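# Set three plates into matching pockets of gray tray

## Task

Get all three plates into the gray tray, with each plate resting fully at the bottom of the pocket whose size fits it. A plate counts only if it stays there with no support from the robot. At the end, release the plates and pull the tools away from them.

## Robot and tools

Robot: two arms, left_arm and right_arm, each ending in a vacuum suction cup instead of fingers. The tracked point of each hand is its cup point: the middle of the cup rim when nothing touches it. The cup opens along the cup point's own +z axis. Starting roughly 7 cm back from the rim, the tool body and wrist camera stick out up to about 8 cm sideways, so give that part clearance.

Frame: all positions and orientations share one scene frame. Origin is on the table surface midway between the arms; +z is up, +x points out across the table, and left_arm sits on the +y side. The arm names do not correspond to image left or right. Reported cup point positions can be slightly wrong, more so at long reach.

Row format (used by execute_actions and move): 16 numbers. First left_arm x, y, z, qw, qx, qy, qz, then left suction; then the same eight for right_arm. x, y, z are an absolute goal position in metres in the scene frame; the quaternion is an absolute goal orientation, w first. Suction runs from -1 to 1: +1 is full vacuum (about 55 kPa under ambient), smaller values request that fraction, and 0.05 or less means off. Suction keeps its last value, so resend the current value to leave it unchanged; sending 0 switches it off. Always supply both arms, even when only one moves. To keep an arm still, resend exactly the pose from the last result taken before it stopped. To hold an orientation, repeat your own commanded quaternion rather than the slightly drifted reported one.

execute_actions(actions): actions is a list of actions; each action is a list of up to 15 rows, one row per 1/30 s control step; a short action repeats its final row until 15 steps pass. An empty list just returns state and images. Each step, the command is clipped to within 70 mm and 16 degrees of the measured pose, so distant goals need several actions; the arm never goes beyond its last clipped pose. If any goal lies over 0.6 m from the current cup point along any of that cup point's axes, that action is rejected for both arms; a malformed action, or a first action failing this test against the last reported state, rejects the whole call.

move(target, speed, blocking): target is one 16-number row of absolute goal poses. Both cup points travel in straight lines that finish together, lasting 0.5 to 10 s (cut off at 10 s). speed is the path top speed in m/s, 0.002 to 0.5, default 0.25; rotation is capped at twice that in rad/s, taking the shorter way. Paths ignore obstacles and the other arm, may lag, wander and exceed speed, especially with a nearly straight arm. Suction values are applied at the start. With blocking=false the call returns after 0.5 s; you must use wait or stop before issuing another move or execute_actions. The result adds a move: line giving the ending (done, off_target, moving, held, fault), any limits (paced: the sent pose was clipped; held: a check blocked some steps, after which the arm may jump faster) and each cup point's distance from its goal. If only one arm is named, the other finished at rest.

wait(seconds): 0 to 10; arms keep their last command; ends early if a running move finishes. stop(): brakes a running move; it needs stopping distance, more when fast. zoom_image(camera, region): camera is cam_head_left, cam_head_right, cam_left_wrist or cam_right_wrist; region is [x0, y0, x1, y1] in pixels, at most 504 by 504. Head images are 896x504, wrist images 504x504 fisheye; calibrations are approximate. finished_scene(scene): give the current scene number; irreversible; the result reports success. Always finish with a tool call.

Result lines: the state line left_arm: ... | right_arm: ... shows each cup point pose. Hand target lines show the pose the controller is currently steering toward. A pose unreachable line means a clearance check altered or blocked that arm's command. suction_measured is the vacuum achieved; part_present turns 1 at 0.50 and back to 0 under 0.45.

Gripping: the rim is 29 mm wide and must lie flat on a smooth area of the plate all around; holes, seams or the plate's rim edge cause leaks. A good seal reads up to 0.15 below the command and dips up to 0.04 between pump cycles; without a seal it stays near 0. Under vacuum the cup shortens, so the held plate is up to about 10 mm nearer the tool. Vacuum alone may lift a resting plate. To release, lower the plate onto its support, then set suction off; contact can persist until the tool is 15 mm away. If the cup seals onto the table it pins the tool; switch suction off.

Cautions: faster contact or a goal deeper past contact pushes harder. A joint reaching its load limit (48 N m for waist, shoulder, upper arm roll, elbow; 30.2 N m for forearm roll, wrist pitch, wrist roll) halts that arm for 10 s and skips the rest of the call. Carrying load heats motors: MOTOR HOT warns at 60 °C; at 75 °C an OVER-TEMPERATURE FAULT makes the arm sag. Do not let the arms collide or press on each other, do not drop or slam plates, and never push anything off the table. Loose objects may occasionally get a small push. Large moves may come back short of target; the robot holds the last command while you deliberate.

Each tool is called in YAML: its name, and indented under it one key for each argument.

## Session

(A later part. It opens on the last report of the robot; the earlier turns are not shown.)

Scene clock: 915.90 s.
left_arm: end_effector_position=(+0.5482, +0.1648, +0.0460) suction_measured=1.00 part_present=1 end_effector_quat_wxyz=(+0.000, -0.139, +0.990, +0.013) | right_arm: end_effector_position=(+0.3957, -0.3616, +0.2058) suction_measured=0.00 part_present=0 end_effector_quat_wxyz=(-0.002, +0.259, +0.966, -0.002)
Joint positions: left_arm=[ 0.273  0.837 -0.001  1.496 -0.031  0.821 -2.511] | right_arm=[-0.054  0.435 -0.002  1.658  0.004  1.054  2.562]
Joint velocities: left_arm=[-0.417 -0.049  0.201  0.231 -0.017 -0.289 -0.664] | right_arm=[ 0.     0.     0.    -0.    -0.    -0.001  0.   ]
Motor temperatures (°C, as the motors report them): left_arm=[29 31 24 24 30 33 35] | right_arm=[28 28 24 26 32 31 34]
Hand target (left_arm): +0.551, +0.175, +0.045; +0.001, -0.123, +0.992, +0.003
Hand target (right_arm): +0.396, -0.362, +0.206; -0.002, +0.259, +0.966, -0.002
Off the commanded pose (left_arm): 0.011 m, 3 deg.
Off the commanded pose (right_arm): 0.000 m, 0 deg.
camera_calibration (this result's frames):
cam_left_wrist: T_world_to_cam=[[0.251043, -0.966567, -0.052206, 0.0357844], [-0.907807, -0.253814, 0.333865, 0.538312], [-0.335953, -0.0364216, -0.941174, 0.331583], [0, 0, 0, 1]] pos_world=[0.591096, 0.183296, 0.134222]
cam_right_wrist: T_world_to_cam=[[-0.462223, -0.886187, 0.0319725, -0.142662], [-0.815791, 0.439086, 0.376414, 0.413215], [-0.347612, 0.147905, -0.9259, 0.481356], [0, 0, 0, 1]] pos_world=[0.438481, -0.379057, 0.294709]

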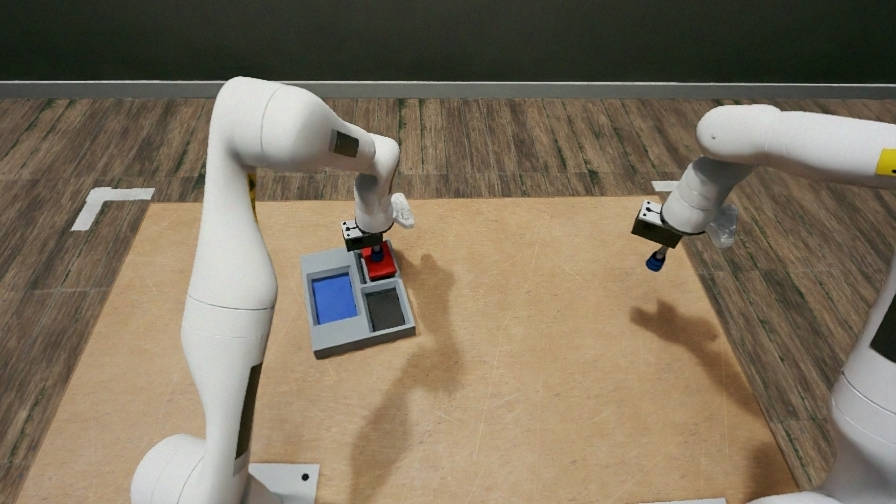

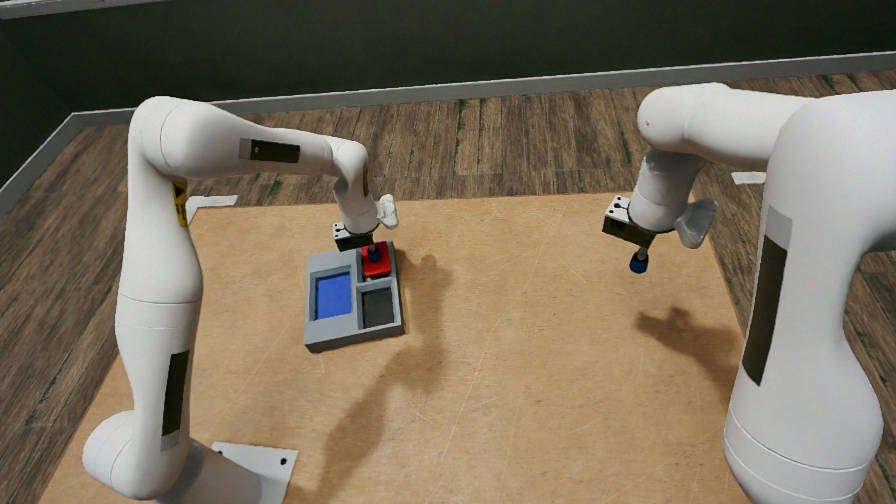

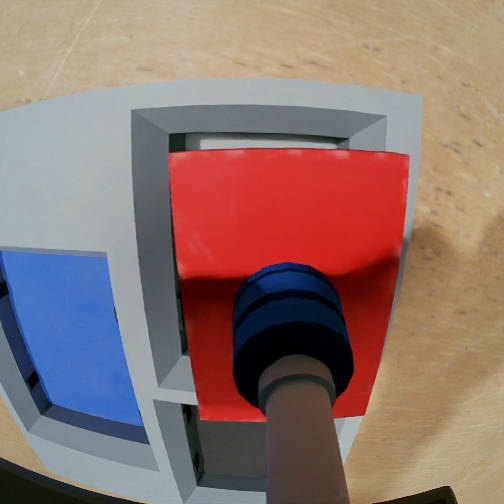

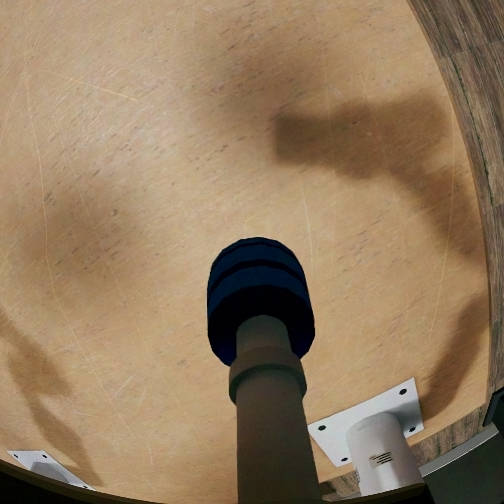

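execute_actions:
  actions: []

Scene clock: 941.90 s.
left_arm: end_effector_position=(+0.5511, +0.1753, +0.0445) suction_measured=0.96 part_present=1 end_effector_quat_wxyz=(+0.001, -0.123, +0.992, +0.003) | right_arm: end_effector_position=(+0.3957, -0.3616, +0.2058) suction_measured=0.00 part_present=0 end_effector_quat_wxyz=(-0.002, +0.259, +0.966, -0.002)
Joint positions: left_arm=[ 0.231  0.831  0.021  1.516 -0.03   0.795 -2.572] | right_arm=[-0.054  0.435 -0.002  1.658  0.004  1.054  2.562]
Joint velocities: left_arm=[-0.002 -0.    -0.001 -0.001  0.     0.001  0.001] | right_arm=[-0.  0.  0. -0. -0.  0.  0.]
Motor temperatures (°C, as the motors report them): left_arm=[29 31 24 24 30 33 35] | right_arm=[28 28 24 26 32 31 34]
Hand target (left_arm): +0.551, +0.175, +0.045; +0.001, -0.123, +0.992, +0.003
Hand target (right_arm): +0.396, -0.362, +0.206; -0.002, +0.259, +0.966, -0.002
Off the commanded pose (left_arm): 0.001 m, 0 deg.
Off the commanded pose (right_arm): 0.000 m, 0 deg.
camera_calibration (this result's frames):
cam_left_wrist: T_world_to_cam=[[0.21988, -0.975011, -0.0317275, 0.0628529], [-0.916943, -0.217667, 0.33442, 0.542697], [-0.332969, -0.0444399, -0.94189, 0.331326], [0, 0, 0, 1]] pos_world=[0.594124, 0.194134, 0.132578]
cam_right_wrist: T_world_to_cam=[[-0.462223, -0.886187, 0.0319727, -0.142662], [-0.815791, 0.439086, 0.376414, 0.413215], [-0.347612, 0.147905, -0.9259, 0.481356], [0, 0, 0, 1]] pos_world=[0.438481, -0.379057, 0.294709]

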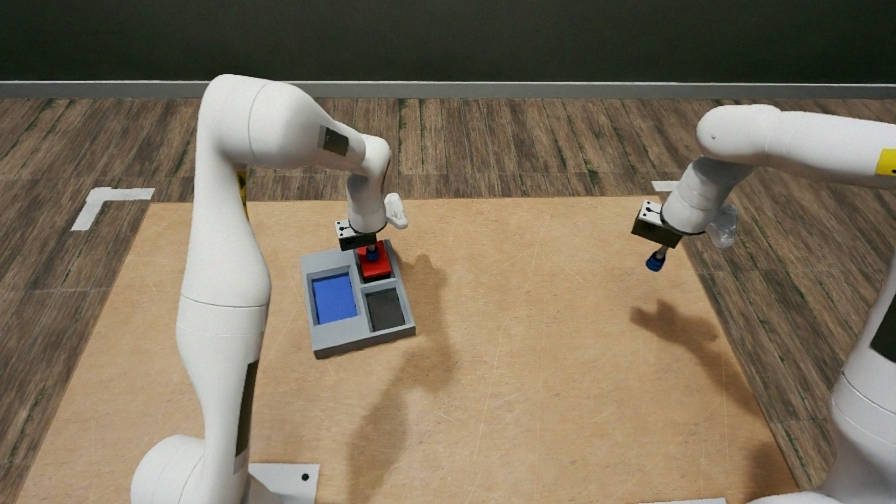

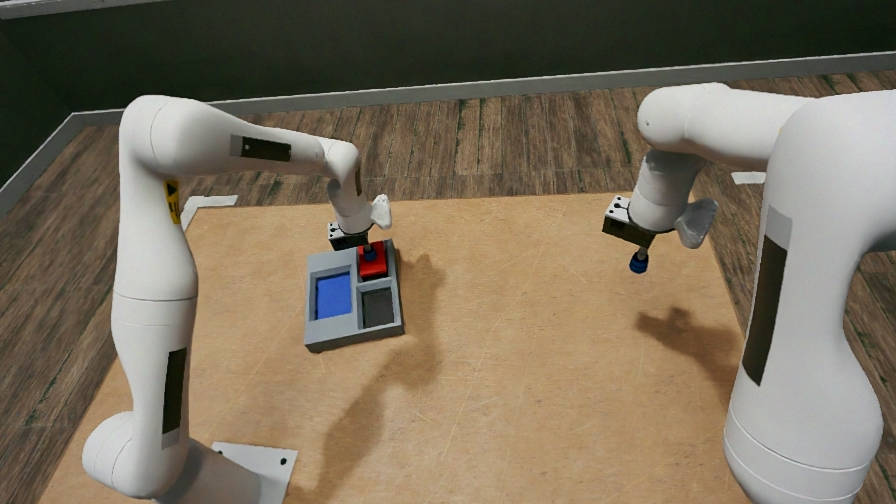

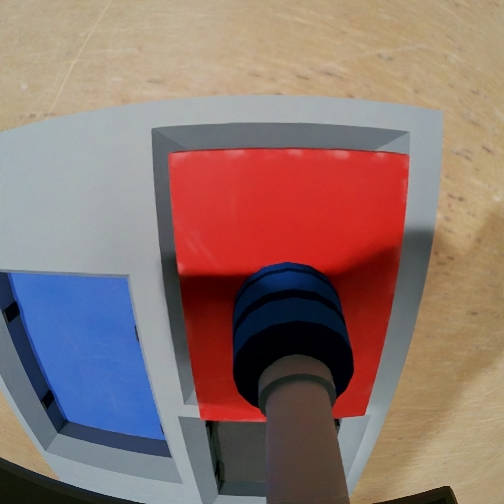

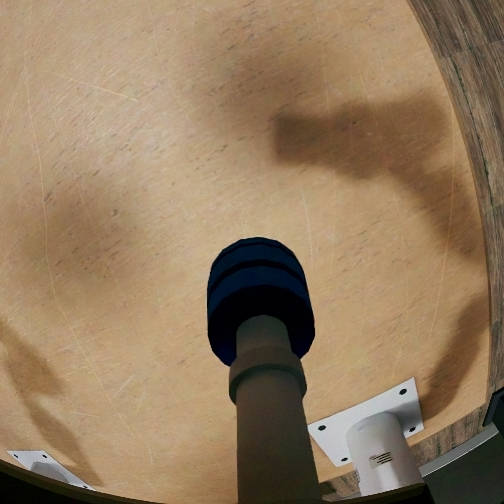

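zoom_image:
  camera: "cam_left_wrist"
  region: [135, 110, 195, 170]

zoom_image:
  camera: "cam_left_wrist"
  region: [380, 110, 440, 170]

zoom_image:
  camera: "cam_left_wrist"
  region: [160, 375, 220, 435]

Region (135, 110, 195, 170) of cam_left_wrist's 504x504 image, scaled by 8.400, with more detail than that image has.

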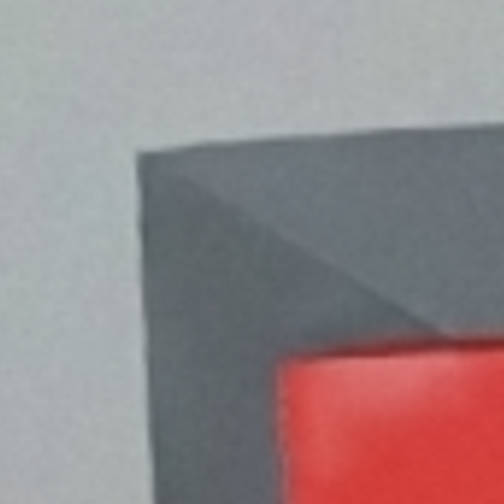

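Region (380, 110, 440, 170) of cam_left_wrist's 504x504 image, scaled by 8.400, with more detail than that image has.

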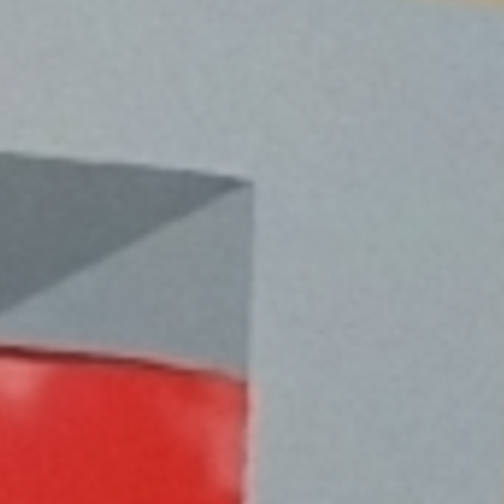

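Region (160, 375, 220, 435) of cam_left_wrist's 504x504 image, scaled by 8.400, with more detail than that image has.

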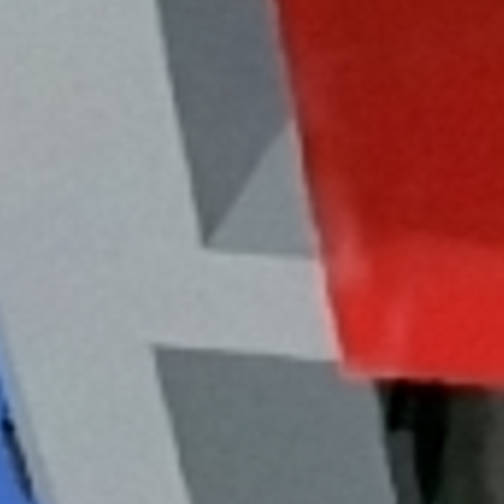

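execute_actions:
  actions:
    - [[0.5508,0.1755,0.0440,0,-0.122,0.9925,0,1,0.3957,-0.3616,0.2058,-0.002,0.259,0.966,-0.002,0],[0.5505,0.1757,0.0432,0,-0.1215,0.9926,0,1,0.3957,-0.3616,0.2058,-0.002,0.259,0.966,-0.002,0],[0.5502,0.1760,0.0420,0,-0.121,0.9927,0,1,0.3957,-0.3616,0.2058,-0.002,0.259,0.966,-0.002,0],[0.5499,0.1762,0.0405,0,-0.1205,0.9927,0,1,0.3957,-0.3616,0.2058,-0.002,0.259,0.966,-0.002,0],[0.5497,0.1764,0.0387,0,-0.1201,0.99276,0,1,0.3957,-0.3616,0.2058,-0.002,0.259,0.966,-0.002,0],[0.5497,0.1764,0.0367,0,-0.1201,0.99276,0,1,0.3957,-0.3616,0.2058,-0.002,0.259,0.966,-0.002,0],[0.5497,0.1764,0.0347,0,-0.1201,0.99276,0,1,0.3957,-0.3616,0.2058,-0.002,0.259,0.966,-0.002,0],[0.5497,0.1764,0.0327,0,-0.1201,0.99276,0,1,0.3957,-0.3616,0.2058,-0.002,0.259,0.966,-0.002,0],[0.5497,0.1764,0.0307,0,-0.1201,0.99276,0,1,0.3957,-0.3616,0.2058,-0.002,0.259,0.966,-0.002,0],[0.5497,0.1764,0.0287,0,-0.1201,0.99276,0,1,0.3957,-0.3616,0.2058,-0.002,0.259,0.966,-0.002,0],[0.5497,0.1764,0.0267,0,-0.1201,0.99276,0,1,0.3957,-0.3616,0.2058,-0.002,0.259,0.966,-0.002,0],[0.5497,0.1764,0.0247,0,-0.1201,0.99276,0,1,0.3957,-0.3616,0.2058,-0.002,0.259,0.966,-0.002,0],[0.5497,0.1764,0.0227,0,-0.1201,0.99276,0,1,0.3957,-0.3616,0.2058,-0.002,0.259,0.966,-0.002,0],[0.5497,0.1764,0.0207,0,-0.1201,0.99276,0,1,0.3957,-0.3616,0.2058,-0.002,0.259,0.966,-0.002,0],[0.5497,0.1764,0.0187,0,-0.1201,0.99276,0,1,0.3957,-0.3616,0.2058,-0.002,0.259,0.966,-0.002,0]]
    - [[0.5497,0.1764,0.0167,0,-0.1201,0.99276,0,1,0.3957,-0.3616,0.2058,-0.002,0.259,0.966,-0.002,0],[0.5497,0.1764,0.0147,0,-0.1201,0.99276,0,1,0.3957,-0.3616,0.2058,-0.002,0.259,0.966,-0.002,0],[0.5497,0.1764,0.0127,0,-0.1201,0.99276,0,1,0.3957,-0.3616,0.2058,-0.002,0.259,0.966,-0.002,0],[0.5497,0.1764,0.0107,0,-0.1201,0.99276,0,1,0.3957,-0.3616,0.2058,-0.002,0.259,0.966,-0.002,0],[0.5497,0.1764,0.0088,0,-0.1201,0.99276,0,1,0.3957,-0.3616,0.2058,-0.002,0.259,0.966,-0.002,0],[0.5497,0.1764,0.0070,0,-0.1201,0.99276,0,1,0.3957,-0.3616,0.2058,-0.002,0.259,0.966,-0.002,0],[0.5497,0.1764,0.0054,0,-0.1201,0.99276,0,1,0.3957,-0.3616,0.2058,-0.002,0.259,0.966,-0.002,0],[0.5497,0.1764,0.0040,0,-0.1201,0.99276,0,1,0.3957,-0.3616,0.2058,-0.002,0.259,0.966,-0.002,0],[0.5497,0.1764,0.0028,0,-0.1201,0.99276,0,1,0.3957,-0.3616,0.2058,-0.002,0.259,0.966,-0.002,0],[0.5497,0.1764,0.0017,0,-0.1201,0.99276,0,1,0.3957,-0.3616,0.2058,-0.002,0.259,0.966,-0.002,0],[0.5497,0.1764,0.0007,0,-0.1201,0.99276,0,1,0.3957,-0.3616,0.2058,-0.002,0.259,0.966,-0.002,0],[0.5497,0.1764,-0.0001,0,-0.1201,0.99276,0,1,0.3957,-0.3616,0.2058,-0.002,0.259,0.966,-0.002,0],[0.5497,0.1764,-0.0005,0,-0.1201,0.99276,0,1,0.3957,-0.3616,0.2058,-0.002,0.259,0.966,-0.002,0],[0.5497,0.1764,-0.0005,0,-0.1201,0.99276,0,1,0.3957,-0.3616,0.2058,-0.002,0.259,0.966,-0.002,0],[0.5497,0.1764,-0.0005,0,-0.1201,0.99276,0,1,0.3957,-0.3616,0.2058,-0.002,0.259,0.966,-0.002,0]]

Scene clock: 1022.73 s.
left_arm: end_effector_position=(+0.5498, +0.1765, +0.0025) suction_measured=1.00 part_present=1 end_effector_quat_wxyz=(+0.000, -0.120, +0.993, -0.000) | right_arm: end_effector_position=(+0.3957, -0.3616, +0.2058) suction_measured=0.00 part_present=0 end_effector_quat_wxyz=(-0.002, +0.259, +0.966, -0.002)
Joint positions: left_arm=[ 0.224  0.901  0.024  1.538 -0.029  0.702 -2.583] | right_arm=[-0.054  0.435 -0.002  1.658  0.004  1.054  2.562]
Joint velocities: left_arm=[ 0.    -0.005  0.     0.005 -0.002 -0.009  0.   ] | right_arm=[-0.     0.     0.    -0.    -0.     0.002  0.001]
Motor temperatures (°C, as the motors report them): left_arm=[29 31 24 24 30 33 35] | right_arm=[28 28 24 26 32 31 34]
Hand target (left_arm): +0.550, +0.176, -0.001; -0.000, -0.120, +0.993, -0.000
Hand target (right_arm): +0.396, -0.362, +0.206; -0.002, +0.259, +0.966, -0.002
Off the commanded pose (left_arm): 0.003 m, 0 deg.
Off the commanded pose (right_arm): 0.000 m, 0 deg.
camera_calibration (this result's frames):
cam_left_wrist: T_world_to_cam=[[0.213774, -0.976541, -0.0258631, 0.0665642], [-0.918029, -0.209875, 0.336415, 0.555041], [-0.333951, -0.0481737, -0.941359, 0.292535], [0, 0, 0, 1]] pos_world=[0.593006, 0.195585, 0.0903782]
cam_right_wrist: T_world_to_cam=[[-0.462223, -0.886187, 0.0319725, -0.142662], [-0.815791, 0.439086, 0.376414, 0.413215], [-0.347612, 0.147904, -0.9259, 0.481356], [0, 0, 0, 1]] pos_world=[0.438481, -0.379057, 0.294709]

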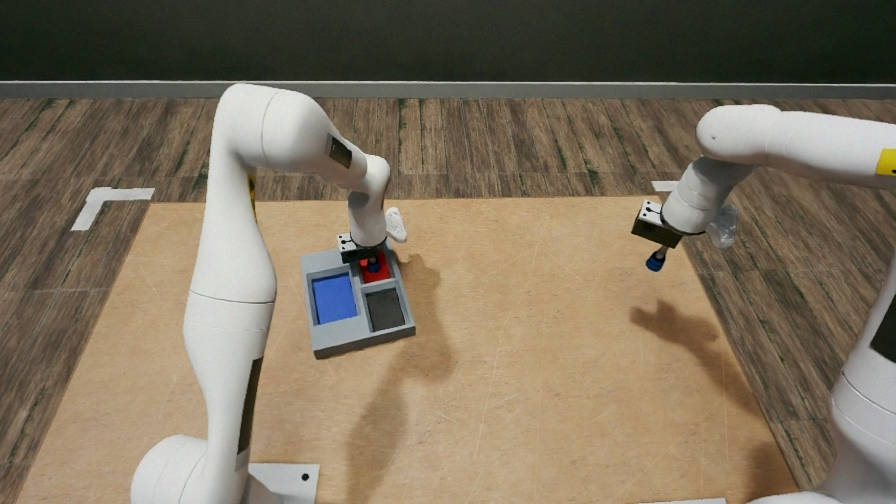

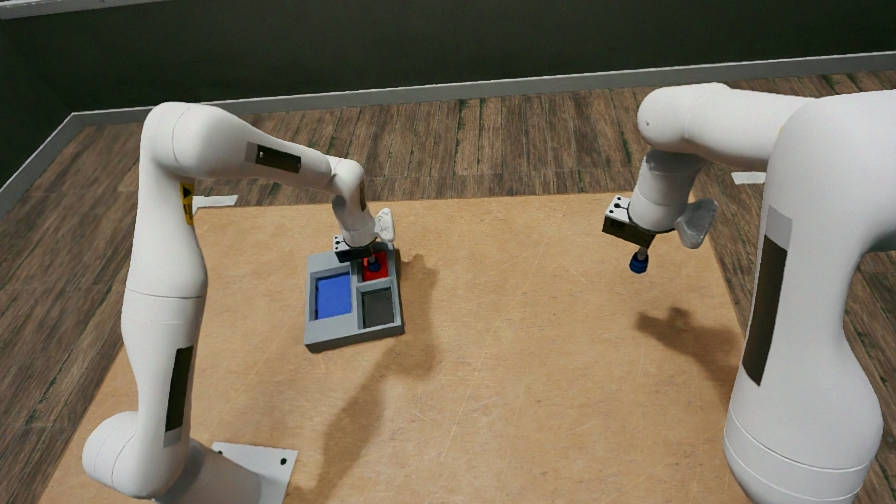

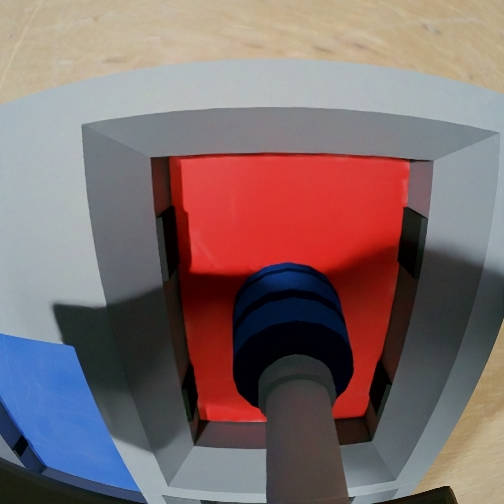

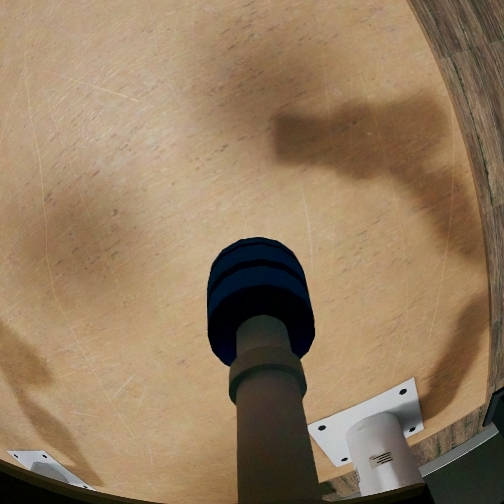

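execute_actions:
  actions:
    - [[0.5497,0.1764,0.001,0,-0.1201,0.99276,0,0,0.3957,-0.3616,0.2058,-0.002,0.259,0.966,-0.002,0],[0.5497,0.1764,0.002,0,-0.1201,0.99276,0,0,0.3957,-0.3616,0.2058,-0.002,0.259,0.966,-0.002,0],[0.5497,0.1764,0.0022,0,-0.1201,0.99276,0,0,0.3957,-0.3616,0.2058,-0.002,0.259,0.966,-0.002,0],[0.5497,0.1764,0.0026,0,-0.1201,0.99276,0,0,0.3957,-0.3616,0.2058,-0.002,0.259,0.966,-0.002,0],[0.5497,0.1764,0.0037,0,-0.1201,0.99276,0,0,0.3957,-0.3616,0.2058,-0.002,0.259,0.966,-0.002,0],[0.5497,0.1764,0.0059,0,-0.1201,0.99276,0,0,0.3957,-0.3616,0.2058,-0.002,0.259,0.966,-0.002,0],[0.5497,0.1764,0.0092,0,-0.1201,0.99276,0,0,0.3957,-0.3616,0.2058,-0.002,0.259,0.966,-0.002,0],[0.5497,0.1764,0.0137,0,-0.1201,0.99276,0,0,0.3957,-0.3616,0.2058,-0.002,0.259,0.966,-0.002,0],[0.5497,0.1764,0.0194,0,-0.1201,0.99276,0,0,0.3957,-0.3616,0.2058,-0.002,0.259,0.966,-0.002,0],[0.5497,0.1764,0.0263,0,-0.1201,0.99276,0,0,0.3957,-0.3616,0.2058,-0.002,0.259,0.966,-0.002,0],[0.5497,0.1764,0.0343,0,-0.1201,0.99276,0,0,0.3957,-0.3616,0.2058,-0.002,0.259,0.966,-0.002,0],[0.5497,0.1764,0.0434,0,-0.1201,0.99276,0,0,0.3957,-0.3616,0.2058,-0.002,0.259,0.966,-0.002,0],[0.5497,0.1764,0.0533,0,-0.1201,0.99276,0,0,0.3957,-0.3616,0.2058,-0.002,0.259,0.966,-0.002,0],[0.5497,0.1764,0.0638,0,-0.1201,0.99276,0,0,0.3957,-0.3616,0.2058,-0.002,0.259,0.966,-0.002,0],[0.5497,0.1764,0.0748,0,-0.1201,0.99276,0,0,0.3957,-0.3616,0.2058,-0.002,0.259,0.966,-0.002,0]]
    - [[0.5497,0.1764,0.086,0,-0.1201,0.99276,0,0,0.3957,-0.3616,0.2058,-0.002,0.259,0.966,-0.002,0],[0.5497,0.1764,0.0972,0,-0.1201,0.99276,0,0,0.3957,-0.3616,0.2058,-0.002,0.259,0.966,-0.002,0],[0.5497,0.1764,0.1082,0,-0.1201,0.99276,0,0,0.3957,-0.3616,0.2058,-0.002,0.259,0.966,-0.002,0],[0.5497,0.1764,0.1187,0,-0.1201,0.99276,0,0,0.3957,-0.3616,0.2058,-0.002,0.259,0.966,-0.002,0],[0.5497,0.1764,0.1286,0,-0.1201,0.99276,0,0,0.3957,-0.3616,0.2058,-0.002,0.259,0.966,-0.002,0],[0.5497,0.1764,0.1377,0,-0.1201,0.99276,0,0,0.3957,-0.3616,0.2058,-0.002,0.259,0.966,-0.002,0],[0.5497,0.1764,0.1457,0,-0.1201,0.99276,0,0,0.3957,-0.3616,0.2058,-0.002,0.259,0.966,-0.002,0],[0.5497,0.1764,0.1526,0,-0.1201,0.99276,0,0,0.3957,-0.3616,0.2058,-0.002,0.259,0.966,-0.002,0],[0.5497,0.1764,0.1583,0,-0.1201,0.99276,0,0,0.3957,-0.3616,0.2058,-0.002,0.259,0.966,-0.002,0],[0.5497,0.1764,0.1628,0,-0.1201,0.99276,0,0,0.3957,-0.3616,0.2058,-0.002,0.259,0.966,-0.002,0],[0.5497,0.1764,0.1661,0,-0.1201,0.99276,0,0,0.3957,-0.3616,0.2058,-0.002,0.259,0.966,-0.002,0],[0.5497,0.1764,0.1683,0,-0.1201,0.99276,0,0,0.3957,-0.3616,0.2058,-0.002,0.259,0.966,-0.002,0],[0.5497,0.1764,0.1695,0,-0.1201,0.99276,0,0,0.3957,-0.3616,0.2058,-0.002,0.259,0.966,-0.002,0],[0.5497,0.1764,0.1699,0,-0.1201,0.99276,0,0,0.3957,-0.3616,0.2058,-0.002,0.259,0.966,-0.002,0],[0.5497,0.1764,0.17,0,-0.1201,0.99276,0,0,0.3957,-0.3616,0.2058,-0.002,0.259,0.966,-0.002,0]]

Scene clock: 1060.83 s.
left_arm: end_effector_position=(+0.5497, +0.1764, +0.1637) suction_measured=0.00 part_present=0 end_effector_quat_wxyz=(+0.000, -0.120, +0.993, -0.000) | right_arm: end_effector_position=(+0.3957, -0.3616, +0.2058) suction_measured=0.00 part_present=0 end_effector_quat_wxyz=(-0.002, +0.259, +0.966, -0.002)
Joint positions: left_arm=[ 0.217  0.658  0.037  1.413 -0.026  1.071 -2.587] | right_arm=[-0.054  0.435 -0.002  1.658  0.004  1.054  2.562]
Joint velocities: left_arm=[-0.004 -0.082  0.007 -0.139  0.001  0.24  -0.003] | right_arm=[-0.     0.     0.    -0.     0.    -0.001 -0.   ]
Motor temperatures (°C, as the motors report them): left_arm=[29 31 24 24 30 33 35] | right_arm=[28 28 24 26 32 31 34]
Hand target (left_arm): +0.550, +0.176, +0.170; +0.000, -0.120, +0.993, +0.000
Hand target (right_arm): +0.396, -0.362, +0.206; -0.002, +0.259, +0.966, -0.002
Off the commanded pose (left_arm): 0.006 m, 0 deg.
Off the commanded pose (right_arm): 0.000 m, 0 deg.
camera_calibration (this result's frames):
cam_left_wrist: T_world_to_cam=[[0.212846, -0.97674, -0.0259823, 0.0711818], [-0.918134, -0.20903, 0.336656, 0.500598], [-0.334257, -0.0478005, -0.941269, 0.444363], [0, 0, 0, 1]] pos_world=[0.592997, 0.195407, 0.251585]
cam_right_wrist: T_world_to_cam=[[-0.462223, -0.886187, 0.0319725, -0.142662], [-0.815791, 0.439086, 0.376414, 0.413215], [-0.347612, 0.147905, -0.9259, 0.481356], [0, 0, 0, 1]] pos_world=[0.438481, -0.379057, 0.294709]

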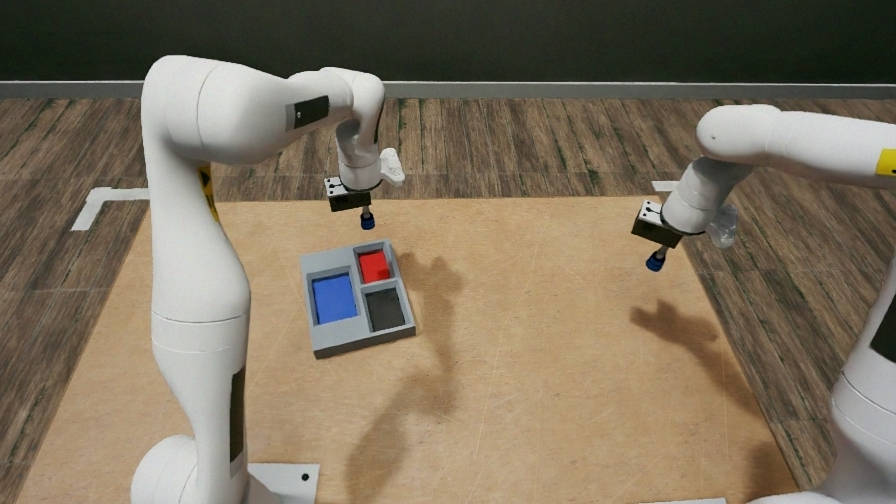

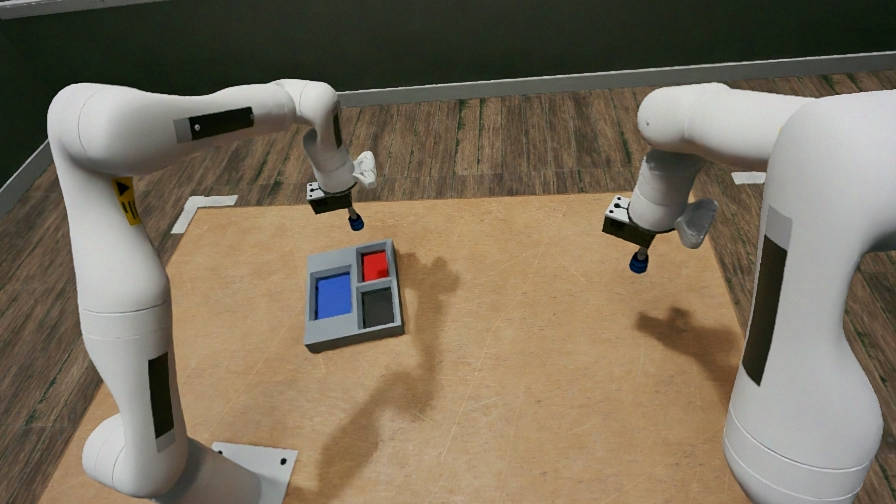

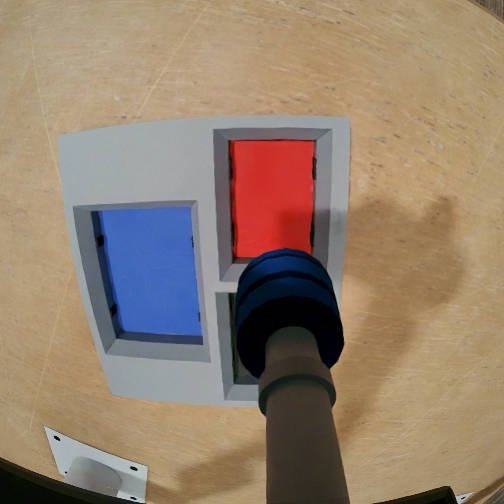

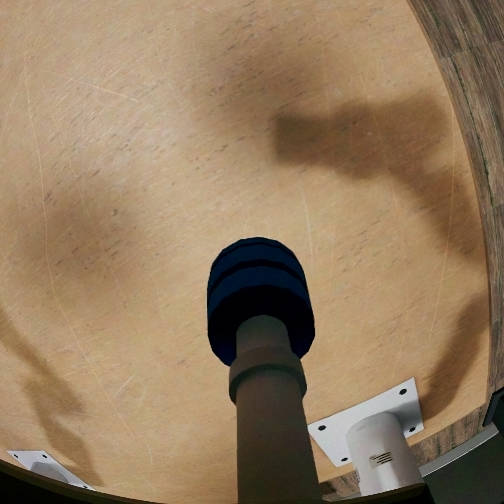

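zoom_image:
  camera: "cam_head_left"
  region: [290, 225, 430, 365]

Region (290, 225, 430, 365) of cam_head_left's 896x504 image, scaled by 3.600, with more detail than that image has.

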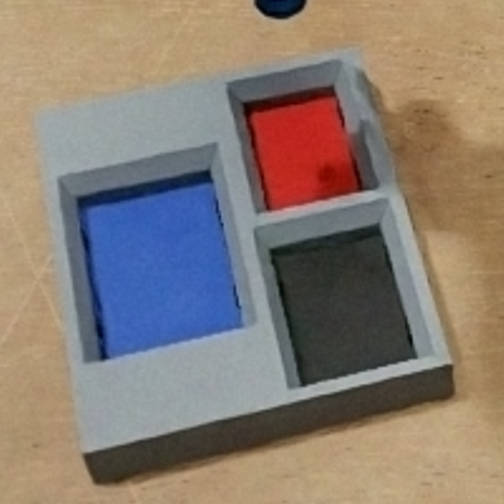

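finished_scene:
  scene: 1

The scene is finished: the task was done.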